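# Transfer 96-well plate from bench spot B1 to nest N1

## Task

Carry the 96-well plate from bench position B1 into the raised nest N1 so that it rests flat within the nest's locating features and its well A1 (the cut-off corner) sits at the nest corner labelled A1. Dropping it a few millimetres onto N1 is acceptable, but a much higher drop there fails. The plate must stay in place without the robot holding it, so release it and move the gripper away at the end.

## Robot and tools

Robot: two Kinova Gen3 seven-joint arms, left_arm and right_arm, each with a Robotiq 2F-85 parallel gripper and a wrist camera (cam_left_wrist, cam_right_wrist, each 504x504). The names are just labels; left_arm is mounted on the +y side. Bases in the scene frame: left_arm at (+0.043, +0.300, 0) m, right_arm at (-0.054, -0.267, 0) m, both facing nearly the same way. Either arm may do the job; the idle one can be parked out of the way.

Scene frame: origin on the tabletop between the arms, +z up, +x out over the table. Result poses (end_effector_position in m, end_effector_quat_wxyz) use this frame and may be somewhat off at long reach. The reported position is the point midway between the pads when closed; closed fingertips extend about 19 mm past it, open ones about 6 mm. Gripper axes: fingers point along +z, pads close along y. Closing also pushes the tips about 13 mm farther out, so keep that clearance above a surface.

Row format (used by execute_actions and move): 16 numbers, all in [-1, 1], always including both arms even if one is idle. Order: left dx, dy, dz, rx, ry, rz, left gripper position, left gripper speed, then the same eight for the right arm. dx..rz are an offset (not an absolute pose) in the gripper's own axes, measured from the gripper's measured pose at the start of the action (for a call's first action, the last pose a result reported). Scale: 1.0 = 0.6 m for dx/dy/dz and 180 degrees for the rotation vector rx/ry/rz. Gripper position: +1 fully open (85 mm), 0 about 41 mm, pads touch near -0.8, -1 closes until blocked. Gripper speed: -1 about 20 mm/s, 0 about 85, +1 about 150 mm/s. Grip force is set by the arm (roughly 190-235 N per pad); there is no force input. To keep a gripper unchanged, resend its previous position and speed, since 0 is a real command. For an arm that should stay still, send an offset back to its desired pose in the first call of a reply and zeros afterwards.

execute_actions(actions): a list of actions; each action is a table of up to 15 rows, one per 1/30 s step, with the last row held to fill 15 steps (0.5 s). Every row is relative to the action's start pose, not the previous row. Each step the command is clipped to within 70 mm and 16 degrees of the measured pose, so large offsets take several actions; after an action the arm continues at most to its last clipped pose. An empty list just returns the state and images.

move(target, speed, blocking): target is one 16-number row, offsets measured from the pose in the latest result showing one. The gripper follows a straight path, turning the shorter way, at top speed 0.002-0.5 m/s (default 0.25; rotation up to twice that in rad/s). Paths run 0.5-10 s and all arms finish together; gripper numbers are sent at the start. Moves do not avoid obstacles or the other arm, may lag, stray or overshoot speed when the arm is near straight. With blocking=false the result arrives after 0.5 s; use wait(0) to check, and wait or stop before sending more rows or moves. The result has a move: line with an ending (done, off_target, moving, held, fault), limits (paced = command clipped; held = a check blocked steps, after which the arm may surge), and each gripper's distance from its target.

wait(seconds 0-10): lets time pass holding current commands; returns early if a running move ends. stop(): brakes a running move (needs braking room; fingers keep moving). zoom_image(camera, region [x0,y0,x1,y1] in image pixels, at most 504x504): a closer look at the latest image. read_manual(section="licences"): licence text only. finished_scene(scene): ends the current scene by its number; irreversible, and the plate must already be resting correctly.

Results: state line per arm, Hand target lines (where the controller is driving each gripper), position_measured_pct (about 50 - 50 x position; 0 = fully open). Fingers stopping below about 90 means something is held or blocking; about 90 or more means the pads met (nothing, or something very thin). A "pose unreachable" line means the clearance check altered or blocked that arm's command. MOTOR HOT warns from 60 °C; at 75 °C an OVER-TEMPERATURE FAULT makes that arm brake weakly and sag. TORQUE FAULT: hitting a joint's load limit (49.6 N m for the four larger joints, 31.2 for forearm roll and wrist joints, payload included) freezes that arm 10 s and skips the rest of the call.

Gripping: fully open pads span a plate body across its width but not its base flange, so grip the body above the flange. Close with position -1 and keep it there; for a gentle grip, open first and close to just under the object's width. Release by commanding a position wider than the object. Fingers re-close on their own if the object yields or slips.

Caution: keep the plate level and lower it until nearly touching N1 before releasing. Avoid fast contacts and targets placed far past a surface (both press harder), arm-to-arm collisions, knocking anything off the table, drops and slams. Loose objects may get a brief external nudge; recheck before finishing. Joint motions are speed and acceleration limited, so a result after a big move can show the arm not yet arrived.

Each tool is called after ">>>" in YAML: its name, and indented under it one key for each argument.

## Session

>>> execute_actions:
  actions: []

Scene clock: 0.00 s.
left_arm: end_effector_position=(+0.4935, +0.3050, +0.1993) position_measured_pct=0.0 end_effector_quat_wxyz=(-0.001, -0.005, +1.000, -0.000) | right_arm: end_effector_position=(+0.3293, +0.1706, +0.1579) position_measured_pct=0.0 end_effector_quat_wxyz=(-0.391, +0.630, -0.576, +0.345)
Joint positions: left_arm=[-0.057  0.435  0.001  1.655 -0.     1.053  1.514] | right_arm=[-1.713  0.845  0.513  1.964  1.524  0.668  0.424]
Joint velocities: left_arm=[-0.001  0.    -0.001  0.001  0.    -0.    -0.   ] | right_arm=[-0.    -0.002 -0.    -0.001 -0.001  0.001 -0.001]
Motor temperatures (°C, as the motors report them): left_arm=[33 33 31 32 40 38 40] | right_arm=[34 28 33 32 39 38 41]
Hand target (left_arm): +0.493, +0.305, +0.199; -0.001, -0.005, +1.000, -0.000
Hand target (right_arm): +0.329, +0.171, +0.158; -0.391, +0.630, -0.576, +0.345

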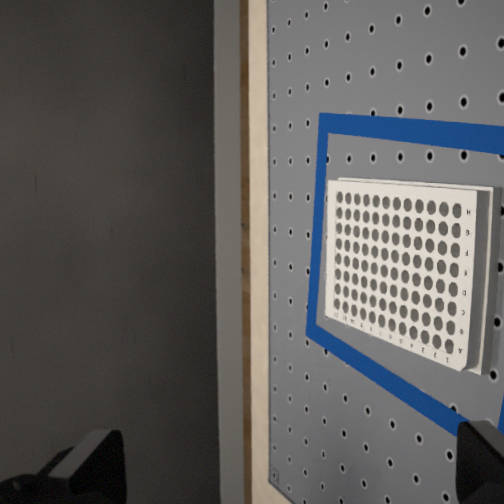

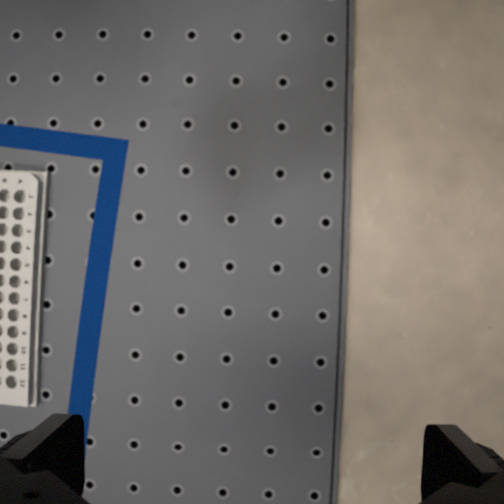

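>>> zoom_image:
  camera: "cam_left_wrist"
  region: [0, 0, 504, 504]

Region (0, 0, 504, 504) of cam_left_wrist's 504x504 image, scaled by 1.000.

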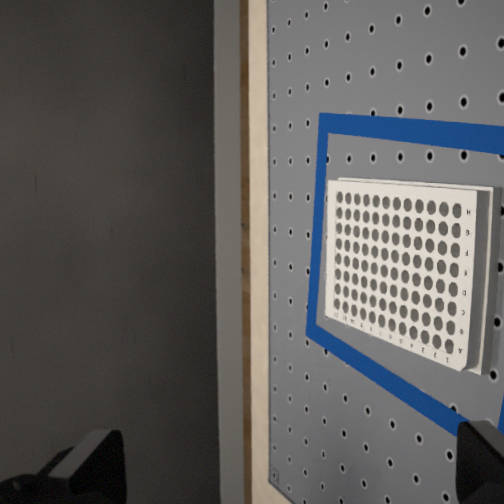

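>>> move:
  target: [0,0,0,0,0,0,1,0, 0.4545,-0.3207,-0.0843,-0.349,0,0,1,0]
  speed: 0.25

Scene clock: 6.93 s.
left_arm: end_effector_position=(+0.4935, +0.3050, +0.1993) position_measured_pct=0.0 end_effector_quat_wxyz=(-0.001, -0.005, +1.000, -0.000) | right_arm: end_effector_position=(+0.3994, -0.1027, +0.3471) position_measured_pct=0.0 end_effector_quat_wxyz=(-0.006, +0.741, -0.672, -0.005)
Joint positions: left_arm=[-0.057  0.435  0.001  1.655 -0.     1.053  1.514] | right_arm=[-0.575  0.415  0.308  1.215 -0.138  1.524  2.95 ]
Joint velocities: left_arm=[-0. -0.  0. -0. -0. -0.  0.] | right_arm=[ 0.002  0.004  0.003 -0.    -0.002 -0.    -0.001]
Motor temperatures (°C, as the motors report them): left_arm=[33 33 31 32 40 38 40] | right_arm=[34 28 33 32 39 38 41]
Hand target (left_arm): +0.493, +0.305, +0.199; -0.001, -0.005, +1.000, -0.000
Hand target (right_arm): +0.399, -0.103, +0.347; -0.006, +0.740, -0.672, -0.005
Off the commanded pose (left_arm): 0.000 m, 0 deg.
Off the commanded pose (right_arm): 0.003 m, 0 deg.
move: done; limits=paced

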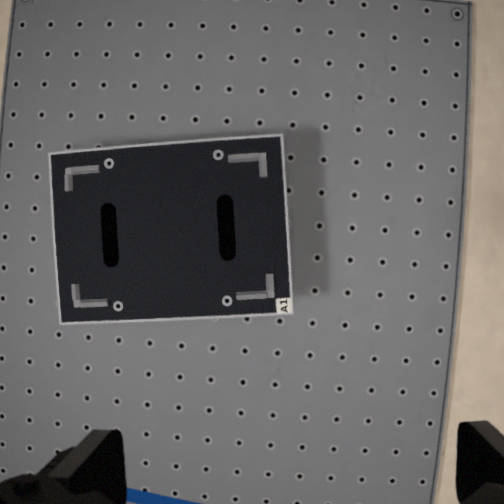

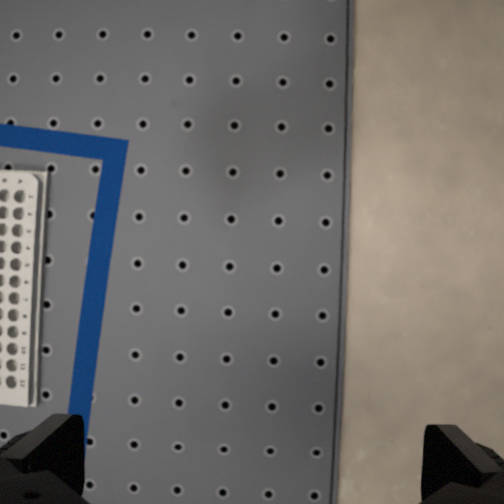

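>>> zoom_image:
  camera: "cam_left_wrist"
  region: [40, 120, 310, 340]

Region (40, 120, 310, 340) of cam_left_wrist's 504x504 image, scaled by 1.867; it fills the top 411 rows of this view, and the rest is white.

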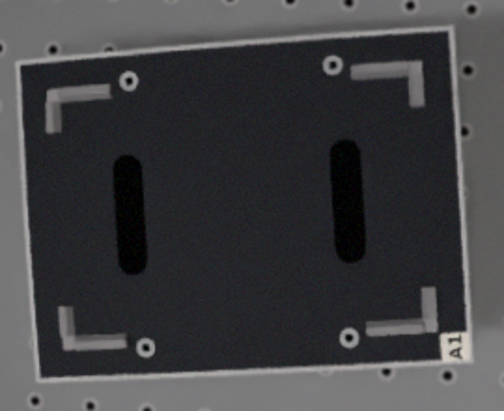

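>>> move:
  target: [0.005,-0.25,0,0,0,0,1,0, 0.347,0.152,0.205,0.277,-0.158,-0.303,1,0]
  speed: 0.3

Scene clock: 18.63 s.
left_arm: end_effector_position=(+0.4921, +0.1547, +0.1993) position_measured_pct=0.0 end_effector_quat_wxyz=(-0.001, -0.005, +1.000, -0.000) | right_arm: end_effector_position=(+0.3262, -0.3166, +0.2193) position_measured_pct=0.0 end_effector_quat_wxyz=(-0.458, +0.862, -0.193, +0.098)
Joint positions: left_arm=[ 0.241  0.479  0.043  1.581 -0.021  1.082  1.859] | right_arm=[ 0.498  0.544  0.341  2.008 -1.062  1.396  5.751]
Joint velocities: left_arm=[-0.    -0.001  0.002 -0.001  0.     0.    -0.   ] | right_arm=[ 0.002  0.003  0.002  0.    -0.001  0.001  0.   ]
Motor temperatures (°C, as the motors report them): left_arm=[33 34 31 32 40 38 40] | right_arm=[34 29 33 32 39 38 41]
Hand target (left_arm): +0.492, +0.155, +0.199; -0.001, -0.005, +1.000, -0.000
Hand target (right_arm): +0.326, -0.317, +0.219; -0.458, +0.862, -0.194, +0.098
Off the commanded pose (left_arm): 0.000 m, 0 deg.
Off the commanded pose (right_arm): 0.003 m, 0 deg.
move: done; limits=paced

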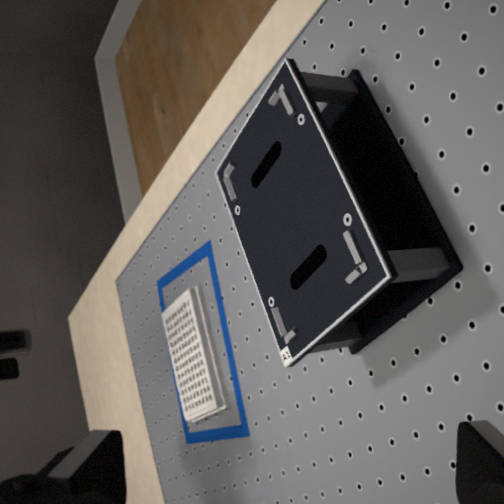

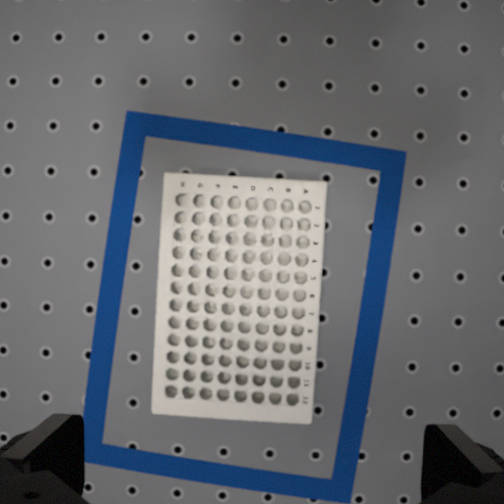

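>>> zoom_image:
  camera: "cam_right_wrist"
  region: [100, 130, 400, 470]

Region (100, 130, 400, 470) of cam_right_wrist's 504x504 image, scaled by 1.482; it fills the left 445 columns of this view, and the rest is white.

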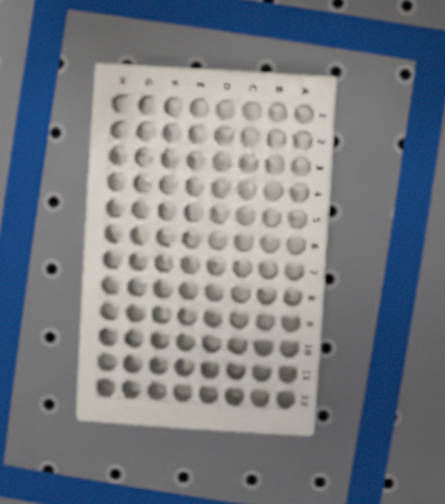

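>>> move:
  target: [0.0518,-0.0107,0.225,0,0,0.0115,1,0, 0,0,0,0,0,0,1,0]
  speed: 0.2

Scene clock: 22.37 s.
left_arm: end_effector_position=(+0.4610, +0.1478, +0.0645) position_measured_pct=0.0 end_effector_quat_wxyz=(-0.000, +0.013, +1.000, -0.000) | right_arm: end_effector_position=(+0.3262, -0.3166, +0.2192) position_measured_pct=0.0 end_effector_quat_wxyz=(-0.458, +0.862, -0.193, +0.098)
Joint positions: left_arm=[ 0.277  0.637  0.038  1.841 -0.035  0.665  1.869] | right_arm=[ 0.498  0.544  0.341  2.008 -1.062  1.396  5.751]
Joint velocities: left_arm=[ 0.001  0.005  0.001  0.001 -0.    -0.001  0.001] | right_arm=[-0.    -0.    -0.    -0.002 -0.     0.002 -0.001]
Motor temperatures (°C, as the motors report them): left_arm=[33 34 31 32 40 38 40] | right_arm=[34 29 33 32 39 39 41]
Hand target (left_arm): +0.461, +0.148, +0.064; -0.001, +0.013, +1.000, -0.000
Hand target (right_arm): +0.326, -0.317, +0.219; -0.458, +0.862, -0.193, +0.098
Off the commanded pose (left_arm): 0.000 m, 0 deg.
Off the commanded pose (right_arm): 0.000 m, 0 deg.
move: done

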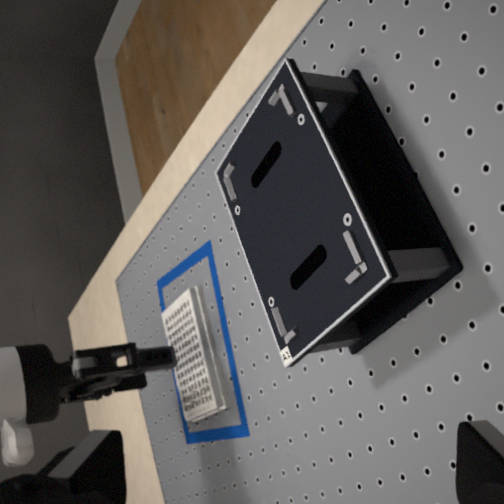

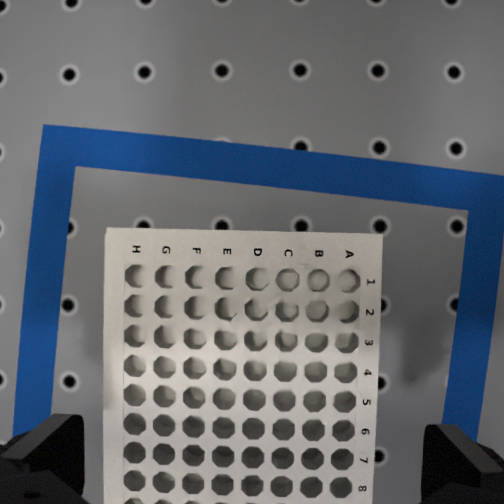

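>>> move:
  target: [-0.008,-0.0082,0.042,0,0,0,1,0, 0,0,0,0,0,0,1,0]
  speed: 0.08

>>> zoom_image:
  camera: "cam_right_wrist"
  region: [40, 340, 200, 500]

>>> zoom_image:
  camera: "cam_right_wrist"
  region: [320, 340, 480, 500]

Scene clock: 25.93 s.
left_arm: end_effector_position=(+0.4658, +0.1428, +0.0395) position_measured_pct=0.0 end_effector_quat_wxyz=(-0.000, +0.013, +1.000, -0.001) | right_arm: end_effector_position=(+0.3263, -0.3166, +0.2192) position_measured_pct=0.0 end_effector_quat_wxyz=(-0.458, +0.862, -0.193, +0.098)
Joint positions: left_arm=[ 0.287  0.696  0.034  1.835 -0.036  0.612  1.877] | right_arm=[ 0.498  0.544  0.341  2.008 -1.062  1.396  5.751]
Joint velocities: left_arm=[ 0.002  0.006  0.    -0.    -0.     0.     0.001] | right_arm=[ 0.    -0.001  0.     0.001  0.001 -0.001  0.   ]
Motor temperatures (°C, as the motors report them): left_arm=[33 34 31 32 40 38 40] | right_arm=[34 29 33 32 39 39 41]
Hand target (left_arm): +0.466, +0.143, +0.039; -0.000, +0.013, +1.000, -0.001
Hand target (right_arm): +0.326, -0.317, +0.219; -0.458, +0.862, -0.193, +0.098
Off the commanded pose (left_arm): 0.000 m, 0 deg.
Off the commanded pose (right_arm): 0.000 m, 0 deg.
move: done

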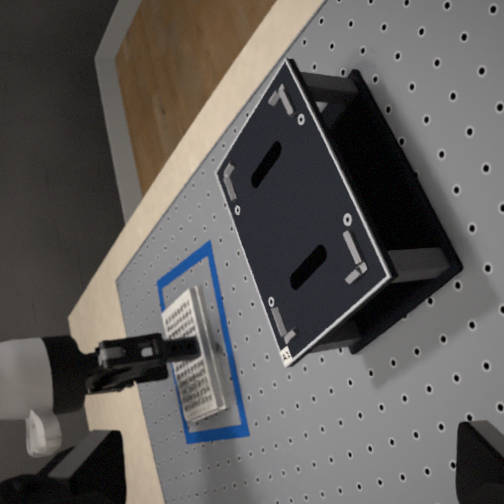

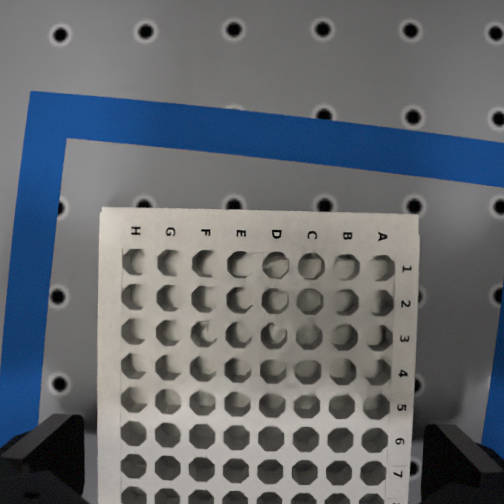

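Region (40, 340, 200, 500) of cam_right_wrist's 504x504 image, scaled by 3.150.

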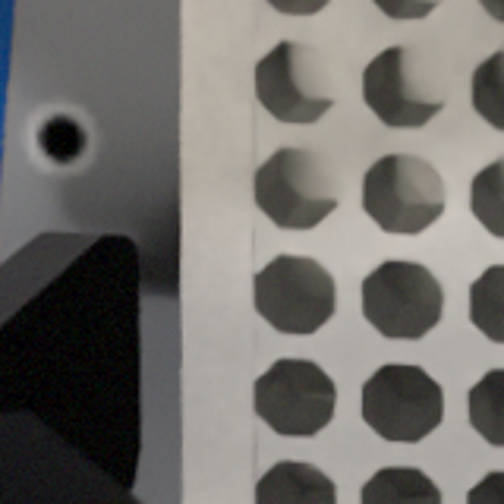

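Region (320, 340, 480, 500) of cam_right_wrist's 504x504 image, scaled by 3.150.

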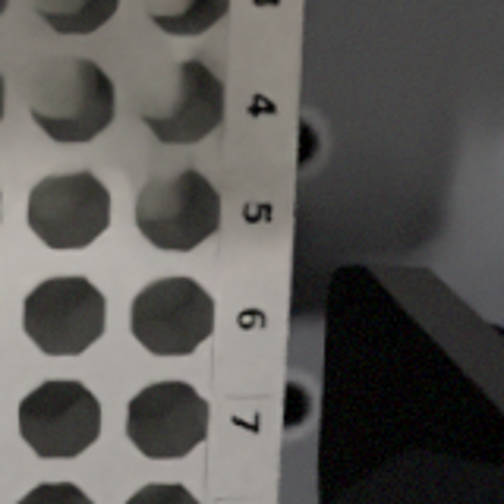

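>>> move:
  target: [0,0,0.025,0,0,0,1,0, 0,0,0,0,0,0,1,0]
  speed: 0.03

>>> zoom_image:
  camera: "cam_left_wrist"
  region: [150, 290, 260, 420]

Scene clock: 27.57 s.
left_arm: end_effector_position=(+0.4659, +0.1428, +0.0246) position_measured_pct=0.0 end_effector_quat_wxyz=(+0.000, +0.013, +1.000, -0.001) | right_arm: end_effector_position=(+0.3263, -0.3166, +0.2192) position_measured_pct=0.0 end_effector_quat_wxyz=(-0.458, +0.862, -0.193, +0.098)
Joint positions: left_arm=[ 0.288  0.726  0.032  1.841 -0.037  0.574  1.878] | right_arm=[ 0.498  0.544  0.341  2.008 -1.062  1.396  5.751]
Joint velocities: left_arm=[-0.001  0.001 -0.    -0.    -0.    -0.    -0.   ] | right_arm=[-0.    -0.001 -0.001 -0.001  0.001  0.001 -0.   ]
Motor temperatures (°C, as the motors report them): left_arm=[33 34 31 32 40 38 40] | right_arm=[34 29 33 32 39 39 41]
Hand target (left_arm): +0.466, +0.143, +0.024; -0.000, +0.013, +1.000, -0.001
Hand target (right_arm): +0.326, -0.317, +0.219; -0.458, +0.862, -0.193, +0.098
Off the commanded pose (left_arm): 0.000 m, 0 deg.
Off the commanded pose (right_arm): 0.000 m, 0 deg.
move: done

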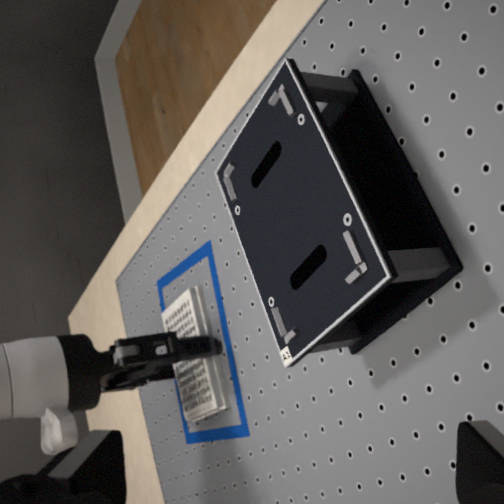

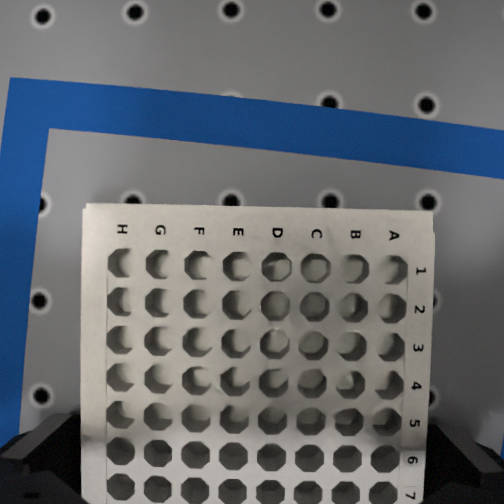

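Region (150, 290, 260, 420) of cam_left_wrist's 504x504 image, scaled by 3.877; it fills the left 426 columns of this view, and the rest is white.

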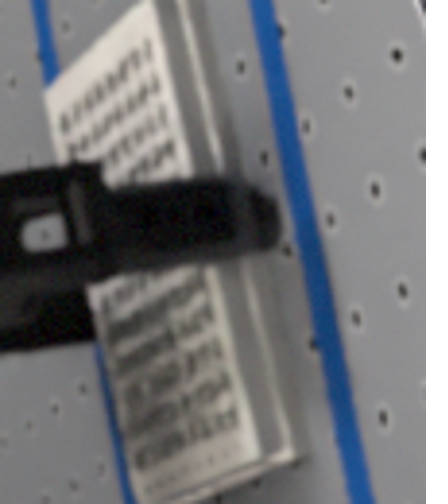

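>>> zoom_image:
  camera: "cam_left_wrist"
  region: [185, 330, 240, 425]

Region (185, 330, 240, 425) of cam_left_wrist's 504x504 image, scaled by 5.305; it fills the left 292 columns of this view, and the rest is white.

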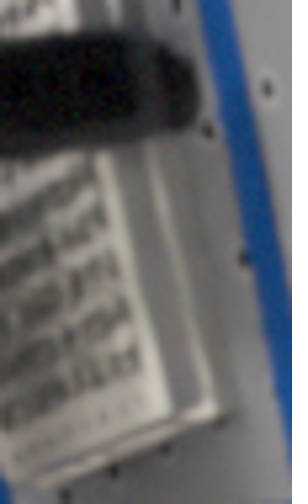

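>>> execute_actions:
  actions:
    - [[0,0,-0.0015,0,0,0,1,-1, 0,0,0,0,0,0,1,0],[0,0,-0.0015,0,0,0,1,-1, 0,0,0,0,0,0,1,0],[0,0,-0.0015,0,0,0,1,-1, 0,0,0,0,0,0,1,0],[0,0,-0.0015,0,0,0,1,-1, 0,0,0,0,0,0,1,0],[0,0,-0.0015,0,0,0,1,-1, 0,0,0,0,0,0,1,0],[0,0,-0.0015,0,0,0,0.75,-1, 0,0,0,0,0,0,1,0]]
    - [[0,0,0,0,0,0,0.75,-1, 0,0,0,0,0,0,1,0]]

Scene clock: 30.57 s.
left_arm: end_effector_position=(+0.4663, +0.1427, +0.0275) position_measured_pct=8.7 end_effector_quat_wxyz=(+0.001, +0.013, +1.000, -0.001) | right_arm: end_effector_position=(+0.3263, -0.3166, +0.2192) position_measured_pct=0.0 end_effector_quat_wxyz=(-0.458, +0.862, -0.193, +0.098)
Joint positions: left_arm=[ 0.288  0.72   0.032  1.841 -0.037  0.579  1.878] | right_arm=[ 0.498  0.544  0.341  2.008 -1.062  1.396  5.751]
Joint velocities: left_arm=[-0.001  0.     0.    -0.    -0.    -0.001  0.   ] | right_arm=[-0.     0.001 -0.001  0.     0.001  0.001  0.001]
Motor temperatures (°C, as the motors report them): left_arm=[33 34 31 32 40 38 40] | right_arm=[34 29 33 32 39 39 41]
Hand target (left_arm): +0.466, +0.143, +0.026; +0.000, +0.013, +1.000, -0.001
Hand target (right_arm): +0.326, -0.317, +0.219; -0.458, +0.862, -0.193, +0.098
Off the commanded pose (left_arm): 0.001 m, 0 deg.
Off the commanded pose (right_arm): 0.000 m, 0 deg.

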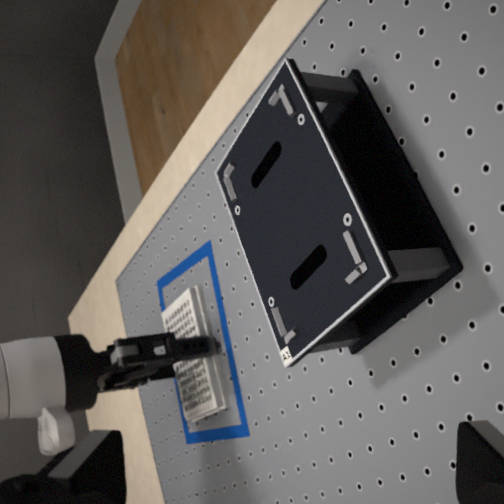

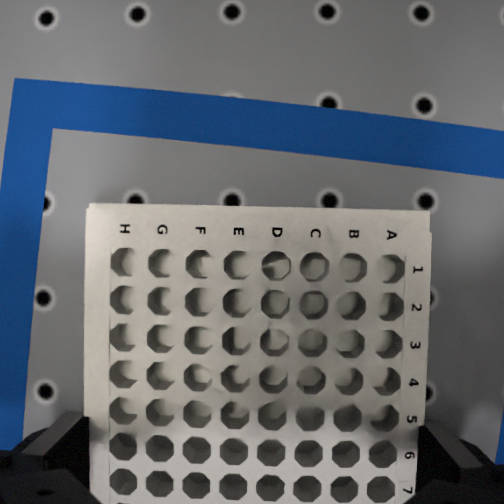

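>>> zoom_image:
  camera: "cam_right_wrist"
  region: [40, 380, 160, 500]

>>> zoom_image:
  camera: "cam_left_wrist"
  region: [150, 290, 260, 420]

Region (40, 380, 160, 500) of cam_right_wrist's 504x504 image, scaled by 4.200.

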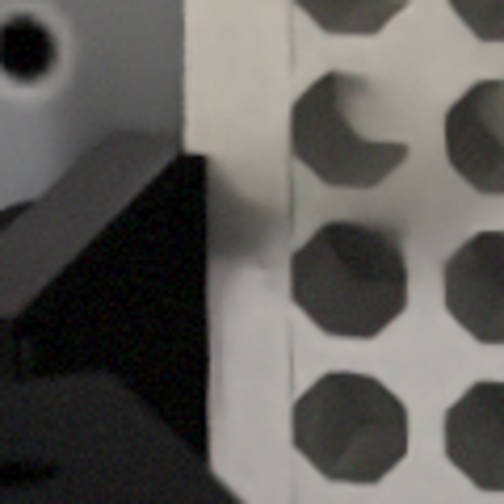

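Region (150, 290, 260, 420) of cam_left_wrist's 504x504 image, scaled by 3.877; it fills the left 426 columns of this view, and the rest is white.

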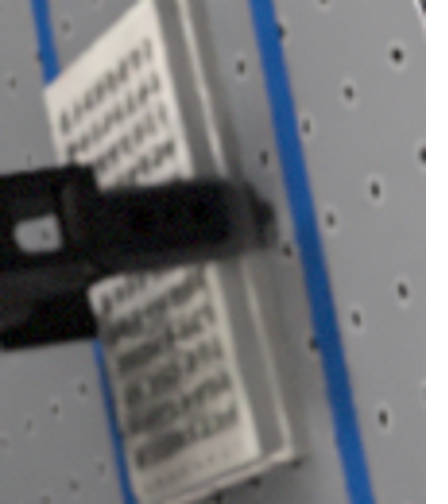

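>>> move:
  target: [0,-0.05,-0.135,0,0,0,0.75,-1, 0,0,0,0,0,0,1,0]
  speed: 0.12

Scene clock: 36.57 s.
left_arm: end_effector_position=(+0.4654, +0.1129, +0.1084) position_measured_pct=8.7 end_effector_quat_wxyz=(+0.001, +0.013, +1.000, -0.001) | right_arm: end_effector_position=(+0.3263, -0.3166, +0.2192) position_measured_pct=0.0 end_effector_quat_wxyz=(-0.458, +0.862, -0.193, +0.098)
Joint positions: left_arm=[ 0.345  0.585  0.041  1.745 -0.03   0.81   1.935] | right_arm=[ 0.498  0.544  0.341  2.008 -1.062  1.396  5.751]
Joint velocities: left_arm=[ 0.002 -0.004  0.002 -0.001 -0.001  0.     0.001] | right_arm=[-0.     0.     0.     0.001 -0.001  0.    -0.001]
Motor temperatures (°C, as the motors report them): left_arm=[33 34 31 32 40 38 40] | right_arm=[34 29 33 32 39 39 41]
Hand target (left_arm): +0.465, +0.113, +0.109; +0.001, +0.013, +1.000, -0.001
Hand target (right_arm): +0.326, -0.317, +0.219; -0.458, +0.862, -0.193, +0.098
Off the commanded pose (left_arm): 0.000 m, 0 deg.
Off the commanded pose (right_arm): 0.000 m, 0 deg.
move: done

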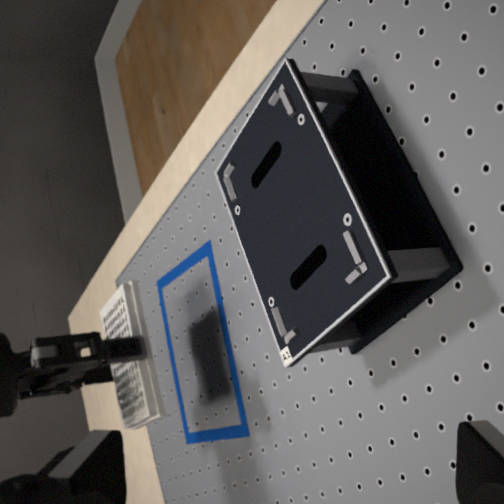

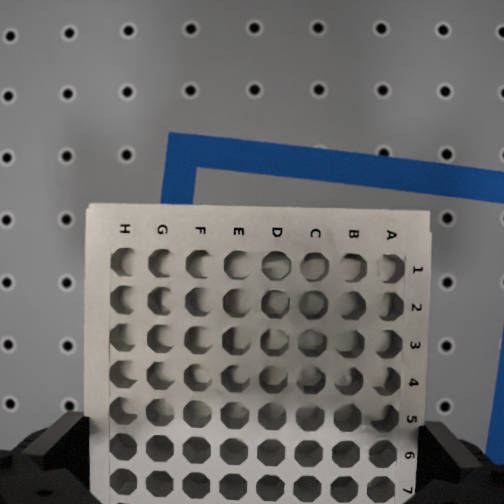

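>>> move:
  target: [-0.0708,-0.5035,-0.0227,0,0,-0.0428,0.75,-1, 0,0,0,0,0,0,1,0]
  speed: 0.2

Scene clock: 40.20 s.
left_arm: end_effector_position=(+0.5004, -0.1901, +0.1233) position_measured_pct=8.7 end_effector_quat_wxyz=(+0.001, -0.055, +0.999, -0.001) | right_arm: end_effector_position=(+0.3263, -0.3166, +0.2192) position_measured_pct=0.0 end_effector_quat_wxyz=(-0.458, +0.862, -0.193, +0.098)
Joint positions: left_arm=[ 0.783  1.033  0.031  0.75  -0.027  1.355  2.474] | right_arm=[ 0.498  0.544  0.341  2.008 -1.062  1.396  5.751]
Joint velocities: left_arm=[ 0.002  0.016  0.    -0.009 -0.     0.002  0.   ] | right_arm=[ 0.     0.    -0.    -0.001  0.001  0.001 -0.   ]
Motor temperatures (°C, as the motors report them): left_arm=[33 34 31 32 40 38 40] | right_arm=[34 29 33 32 39 39 41]
Hand target (left_arm): +0.500, -0.190, +0.122; +0.001, -0.054, +0.999, -0.001
Hand target (right_arm): +0.326, -0.317, +0.219; -0.458, +0.862, -0.193, +0.098
Off the commanded pose (left_arm): 0.001 m, 0 deg.
Off the commanded pose (right_arm): 0.000 m, 0 deg.
move: done

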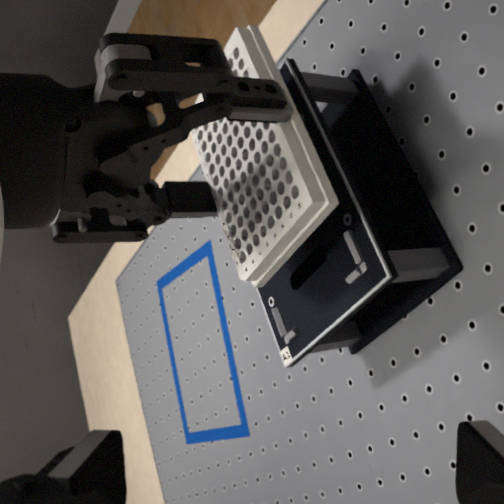

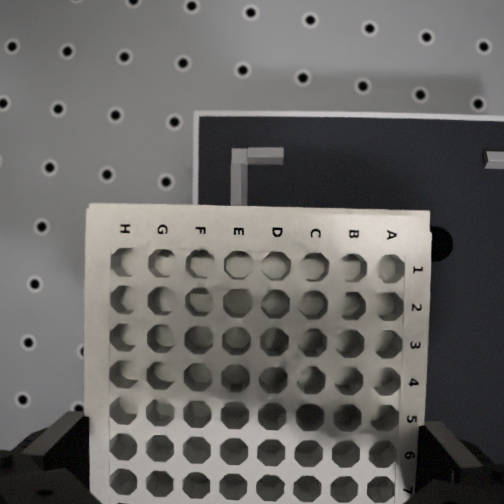

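>>> move:
  target: [0.012,0.0642,0.018,0,0,0,0.75,-1, 0,0,0,0,0,0,1,0]
  speed: 0.08

Scene clock: 42.30 s.
left_arm: end_effector_position=(+0.4889, -0.1527, +0.1119) position_measured_pct=8.7 end_effector_quat_wxyz=(+0.001, -0.054, +0.999, -0.001) | right_arm: end_effector_position=(+0.3263, -0.3166, +0.2192) position_measured_pct=0.0 end_effector_quat_wxyz=(-0.458, +0.862, -0.193, +0.098)
Joint positions: left_arm=[ 0.753  0.939  0.027  0.991 -0.023  1.209  2.446] | right_arm=[ 0.498  0.544  0.341  2.008 -1.062  1.396  5.751]
Joint velocities: left_arm=[-0.001 -0.008 -0.     0.003  0.    -0.001 -0.   ] | right_arm=[ 0.001 -0.    -0.    -0.001 -0.001 -0.     0.   ]
Motor temperatures (°C, as the motors report them): left_arm=[33 34 31 32 40 38 40] | right_arm=[34 29 33 32 39 39 41]
Hand target (left_arm): +0.489, -0.153, +0.112; +0.001, -0.054, +0.999, -0.001
Hand target (right_arm): +0.326, -0.317, +0.219; -0.458, +0.862, -0.193, +0.098
Off the commanded pose (left_arm): 0.000 m, 0 deg.
Off the commanded pose (right_arm): 0.000 m, 0 deg.
move: done

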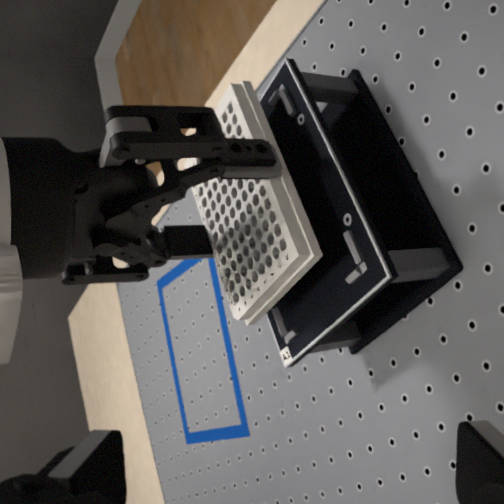

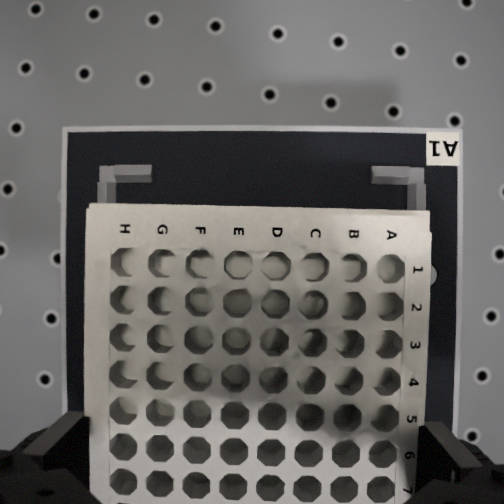

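>>> zoom_image:
  camera: "cam_right_wrist"
  region: [60, 130, 180, 250]

>>> zoom_image:
  camera: "cam_right_wrist"
  region: [350, 130, 470, 250]

Region (60, 130, 180, 250) of cam_right_wrist's 504x504 image, scaled by 4.200.

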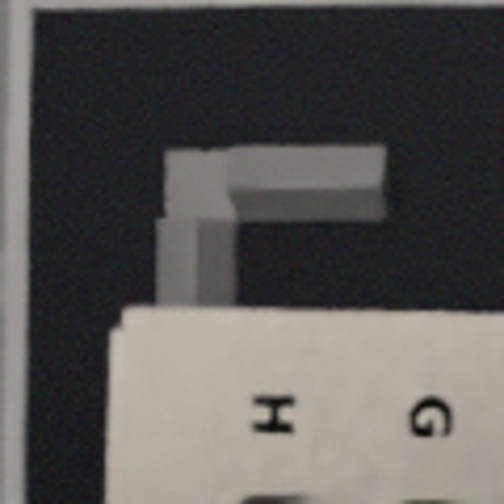

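Region (350, 130, 470, 250) of cam_right_wrist's 504x504 image, scaled by 4.200.

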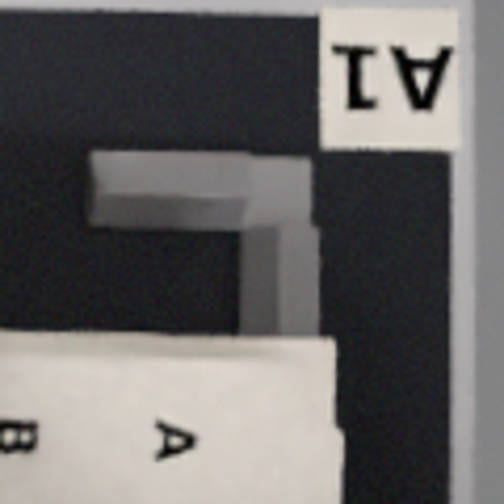

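>>> move:
  target: [0.0120,0.0021,0.021,0,0,-0.005,0.75,-1, 0,0,0,0,0,0,1,0]
  speed: 0.04

>>> zoom_image:
  camera: "cam_right_wrist"
  region: [50, 150, 170, 270]

>>> zoom_image:
  camera: "cam_right_wrist"
  region: [360, 150, 480, 270]

Scene clock: 46.37 s.
left_arm: end_effector_position=(+0.4816, -0.1522, +0.0992) position_measured_pct=8.7 end_effector_quat_wxyz=(+0.001, -0.062, +0.998, -0.001) | right_arm: end_effector_position=(+0.3263, -0.3166, +0.2192) position_measured_pct=0.0 end_effector_quat_wxyz=(-0.458, +0.862, -0.193, +0.098)
Joint positions: left_arm=[ 0.762  0.938  0.022  1.036 -0.019  1.165  2.467] | right_arm=[ 0.498  0.544  0.341  2.008 -1.062  1.396  5.751]
Joint velocities: left_arm=[ 0.001 -0.002  0.001  0.001 -0.     0.     0.   ] | right_arm=[-0.     0.     0.    -0.    -0.     0.001  0.001]
Motor temperatures (°C, as the motors report them): left_arm=[33 34 31 32 40 38 40] | right_arm=[34 29 33 32 39 39 41]
Hand target (left_arm): +0.482, -0.152, +0.099; +0.001, -0.062, +0.998, -0.001
Hand target (right_arm): +0.326, -0.317, +0.219; -0.458, +0.862, -0.193, +0.098
Off the commanded pose (left_arm): 0.000 m, 0 deg.
Off the commanded pose (right_arm): 0.000 m, 0 deg.
move: done

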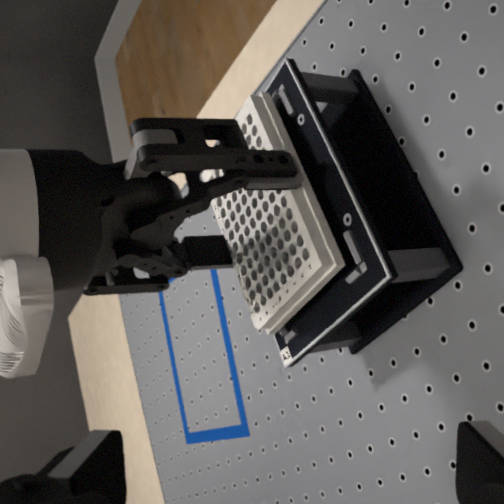

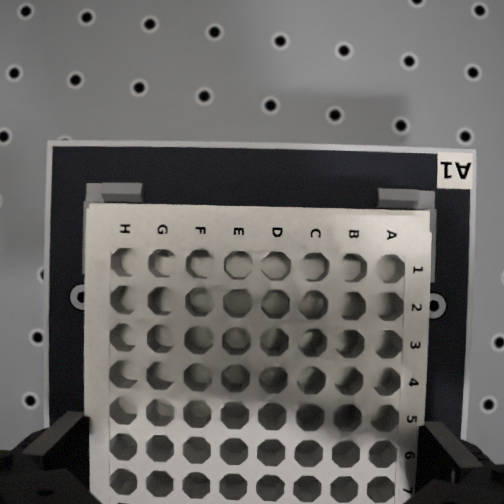

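Region (50, 150, 170, 270) of cam_right_wrist's 504x504 image, scaled by 4.200.

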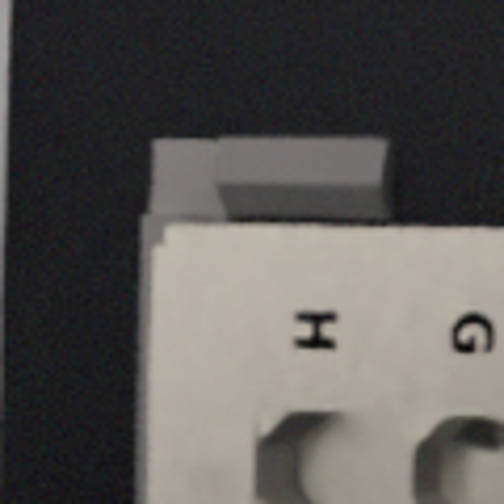

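Region (360, 150, 480, 270) of cam_right_wrist's 504x504 image, scaled by 4.200.

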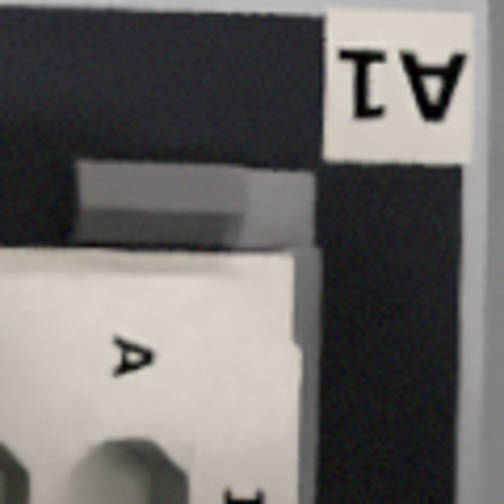

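>>> move:
  target: [0.0017,0,0.0135,0,0,0,0.75,-1, 0,0,0,0,0,0,1,0]
  speed: 0.015

>>> zoom_image:
  camera: "cam_left_wrist"
  region: [230, 60, 400, 300]

>>> zoom_image:
  camera: "cam_right_wrist"
  region: [50, 150, 170, 270]

>>> zoom_image:
  camera: "cam_right_wrist"
  region: [360, 150, 480, 270]

Scene clock: 48.37 s.
left_arm: end_effector_position=(+0.4807, -0.1523, +0.0911) position_measured_pct=8.7 end_effector_quat_wxyz=(+0.001, -0.062, +0.998, -0.001) | right_arm: end_effector_position=(+0.3263, -0.3166, +0.2192) position_measured_pct=0.0 end_effector_quat_wxyz=(-0.458, +0.862, -0.193, +0.098)
Joint positions: left_arm=[ 0.763  0.946  0.021  1.047 -0.018  1.146  2.468] | right_arm=[ 0.498  0.544  0.341  2.008 -1.062  1.396  5.751]
Joint velocities: left_arm=[ 0.    -0.    -0.001 -0.001 -0.    -0.     0.   ] | right_arm=[-0.     0.     0.     0.001 -0.    -0.     0.   ]
Motor temperatures (°C, as the motors report them): left_arm=[33 34 31 32 40 38 40] | right_arm=[34 29 33 32 39 39 41]
Hand target (left_arm): +0.481, -0.152, +0.091; +0.001, -0.062, +0.998, -0.001
Hand target (right_arm): +0.326, -0.317, +0.219; -0.458, +0.862, -0.193, +0.098
Off the commanded pose (left_arm): 0.000 m, 0 deg.
Off the commanded pose (right_arm): 0.000 m, 0 deg.
move: done

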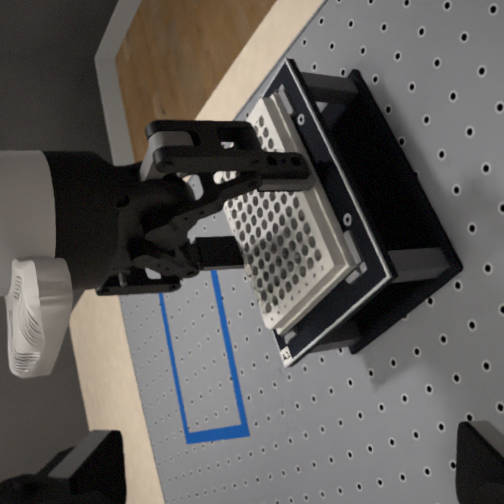

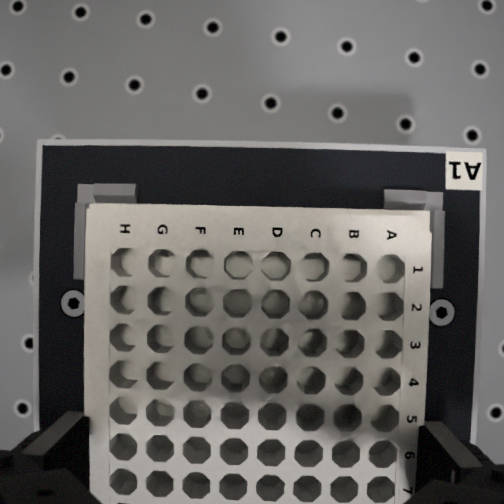

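Region (230, 60, 400, 300) of cam_left_wrist's 504x504 image, scaled by 2.100; it fills the left 357 columns of this view, and the rest is white.

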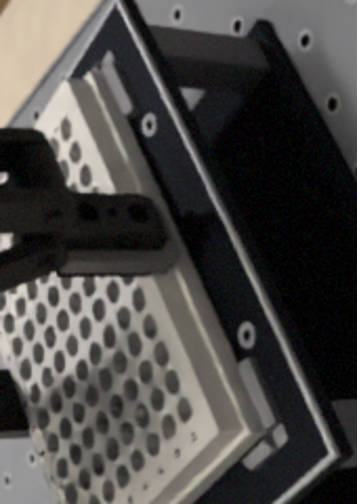

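Region (50, 150, 170, 270) of cam_right_wrist's 504x504 image, scaled by 4.200.

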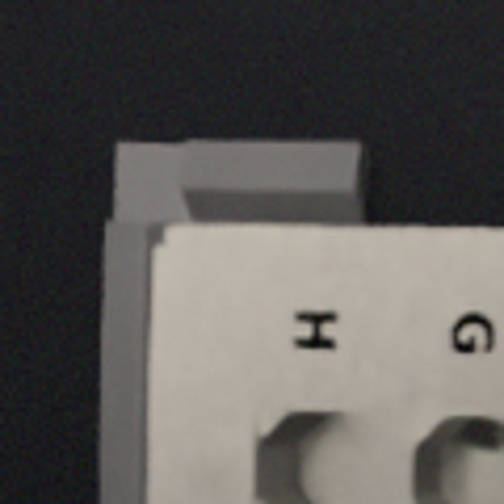

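Region (360, 150, 480, 270) of cam_right_wrist's 504x504 image, scaled by 4.200.

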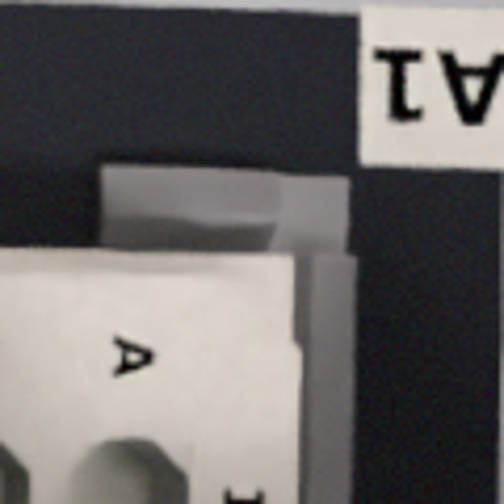

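>>> move:
  target: [0,0.0002,0.0055,0,0,0,0.75,-1, 0,0,0,0,0,0,1,0]
  speed: 0.008

>>> zoom_image:
  camera: "cam_left_wrist"
  region: [230, 60, 400, 300]

Scene clock: 50.17 s.
left_arm: end_effector_position=(+0.4807, -0.1523, +0.0892) position_measured_pct=8.7 end_effector_quat_wxyz=(+0.001, -0.062, +0.998, -0.001) | right_arm: end_effector_position=(+0.3263, -0.3166, +0.2192) position_measured_pct=0.0 end_effector_quat_wxyz=(-0.458, +0.862, -0.193, +0.098)
Joint positions: left_arm=[ 0.763  0.947  0.021  1.051 -0.018  1.14   2.468] | right_arm=[ 0.498  0.544  0.341  2.008 -1.062  1.396  5.751]
Joint velocities: left_arm=[ 0.001 -0.     0.001 -0.    -0.    -0.001  0.   ] | right_arm=[ 0.    -0.    -0.001 -0.001  0.     0.    -0.   ]
Motor temperatures (°C, as the motors report them): left_arm=[33 34 31 32 40 38 40] | right_arm=[34 29 33 32 39 39 41]
Hand target (left_arm): +0.481, -0.152, +0.088; +0.001, -0.062, +0.998, -0.001
Hand target (right_arm): +0.326, -0.317, +0.219; -0.458, +0.862, -0.193, +0.098
Off the commanded pose (left_arm): 0.001 m, 0 deg.
Off the commanded pose (right_arm): 0.000 m, 0 deg.
move: done

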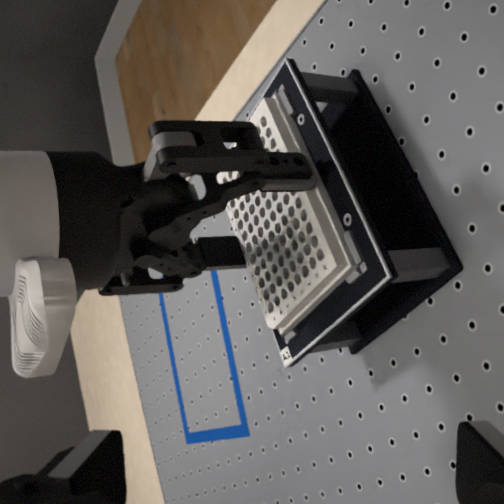

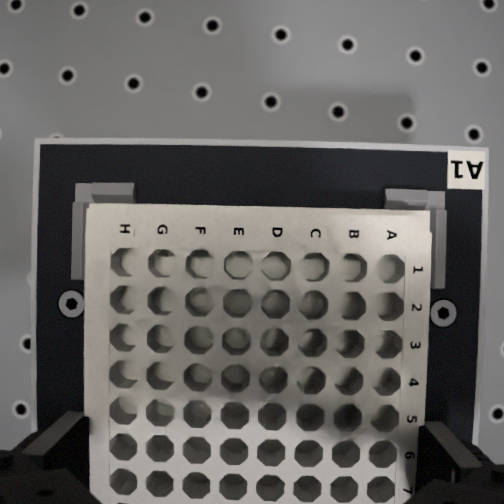

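Region (230, 60, 400, 300) of cam_left_wrist's 504x504 image, scaled by 2.100; it fills the left 357 columns of this view, and the rest is white.

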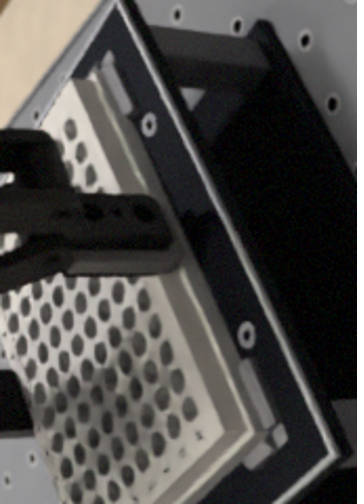

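>>> zoom_image:
  camera: "cam_left_wrist"
  region: [250, 70, 320, 140]

>>> zoom_image:
  camera: "cam_left_wrist"
  region: [310, 215, 385, 290]

Region (250, 70, 320, 140) of cam_left_wrist's 504x504 image, scaled by 7.200.

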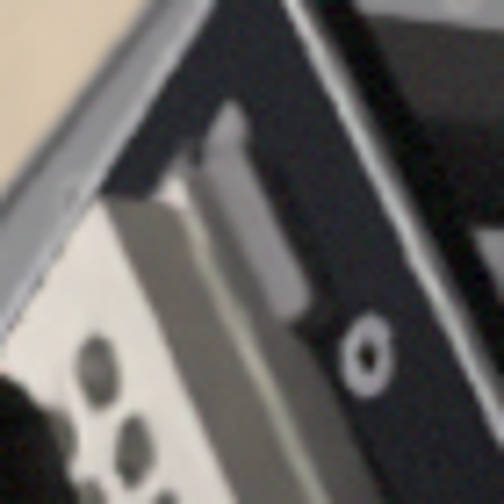

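Region (310, 215, 385, 290) of cam_left_wrist's 504x504 image, scaled by 6.720.

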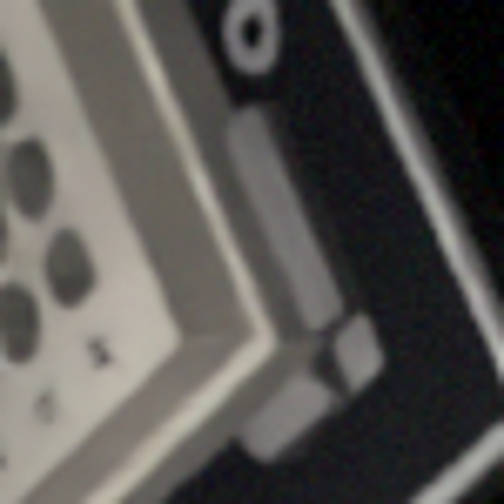

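>>> execute_actions:
  actions:
    - [[0,0,0,0,0,0,1,-1, 0,0,0,0,0,0,1,0]]

>>> move:
  target: [-0.02,0,-0.12,0,0,0,1,-1, 0,0,0,0,0,0,1,0]
  speed: 0.08

Scene clock: 51.80 s.
left_arm: end_effector_position=(+0.4807, -0.1523, +0.0892) position_measured_pct=0.4 end_effector_quat_wxyz=(+0.001, -0.062, +0.998, -0.002) | right_arm: end_effector_position=(+0.3263, -0.3166, +0.2192) position_measured_pct=0.0 end_effector_quat_wxyz=(-0.458, +0.862, -0.193, +0.098)
Joint positions: left_arm=[ 0.763  0.947  0.021  1.051 -0.018  1.14   2.468] | right_arm=[ 0.498  0.544  0.341  2.008 -1.062  1.396  5.751]
Joint velocities: left_arm=[ 0.     0.001  0.001  0.     0.     0.    -0.   ] | right_arm=[ 0.  0.  0. -0.  0. -0. -0.]
Motor temperatures (°C, as the motors report them): left_arm=[33 34 31 32 40 38 40] | right_arm=[34 29 33 32 39 39 41]
Hand target (left_arm): +0.481, -0.152, +0.089; +0.001, -0.062, +0.998, -0.001
Hand target (right_arm): +0.326, -0.317, +0.219; -0.458, +0.862, -0.193, +0.098
Off the commanded pose (left_arm): 0.000 m, 0 deg.
Off the commanded pose (right_arm): 0.000 m, 0 deg.

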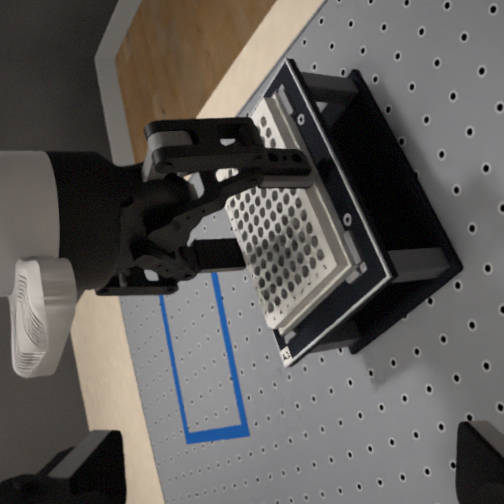

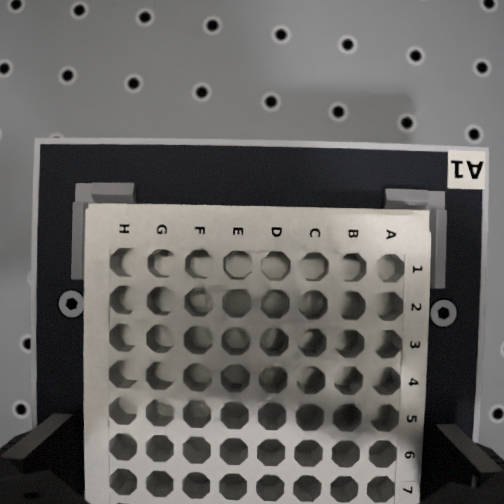

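Scene clock: 53.00 s.
left_arm: end_effector_position=(+0.4924, -0.1507, +0.1614) position_measured_pct=0.0 end_effector_quat_wxyz=(+0.001, -0.062, +0.998, -0.002) | right_arm: end_effector_position=(+0.3263, -0.3166, +0.2192) position_measured_pct=0.0 end_effector_quat_wxyz=(-0.458, +0.862, -0.193, +0.098)
Joint positions: left_arm=[ 0.747  0.899  0.027  0.911 -0.021  1.328  2.454] | right_arm=[ 0.498  0.544  0.341  2.008 -1.062  1.396  5.751]
Joint velocities: left_arm=[ 0.     0.001 -0.    -0.001 -0.    -0.     0.   ] | right_arm=[ 0.     0.001 -0.     0.    -0.001 -0.     0.001]
Motor temperatures (°C, as the motors report them): left_arm=[33 34 31 32 40 38 40] | right_arm=[34 29 33 32 39 39 41]
Hand target (left_arm): +0.492, -0.151, +0.161; +0.001, -0.062, +0.998, -0.002
Hand target (right_arm): +0.326, -0.317, +0.219; -0.458, +0.862, -0.193, +0.098
Off the commanded pose (left_arm): 0.000 m, 0 deg.
Off the commanded pose (right_arm): 0.000 m, 0 deg.
move: done

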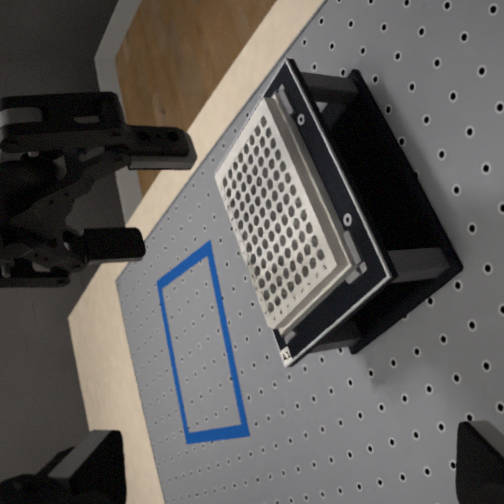

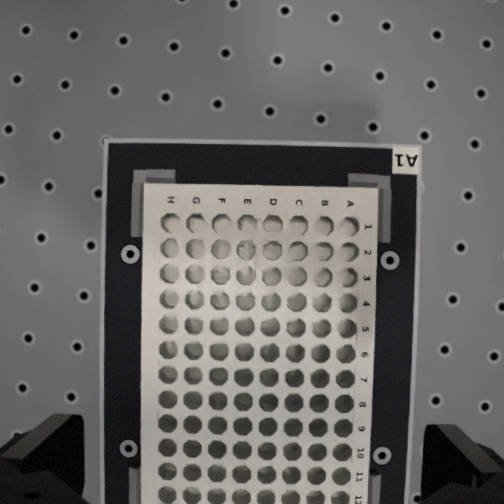

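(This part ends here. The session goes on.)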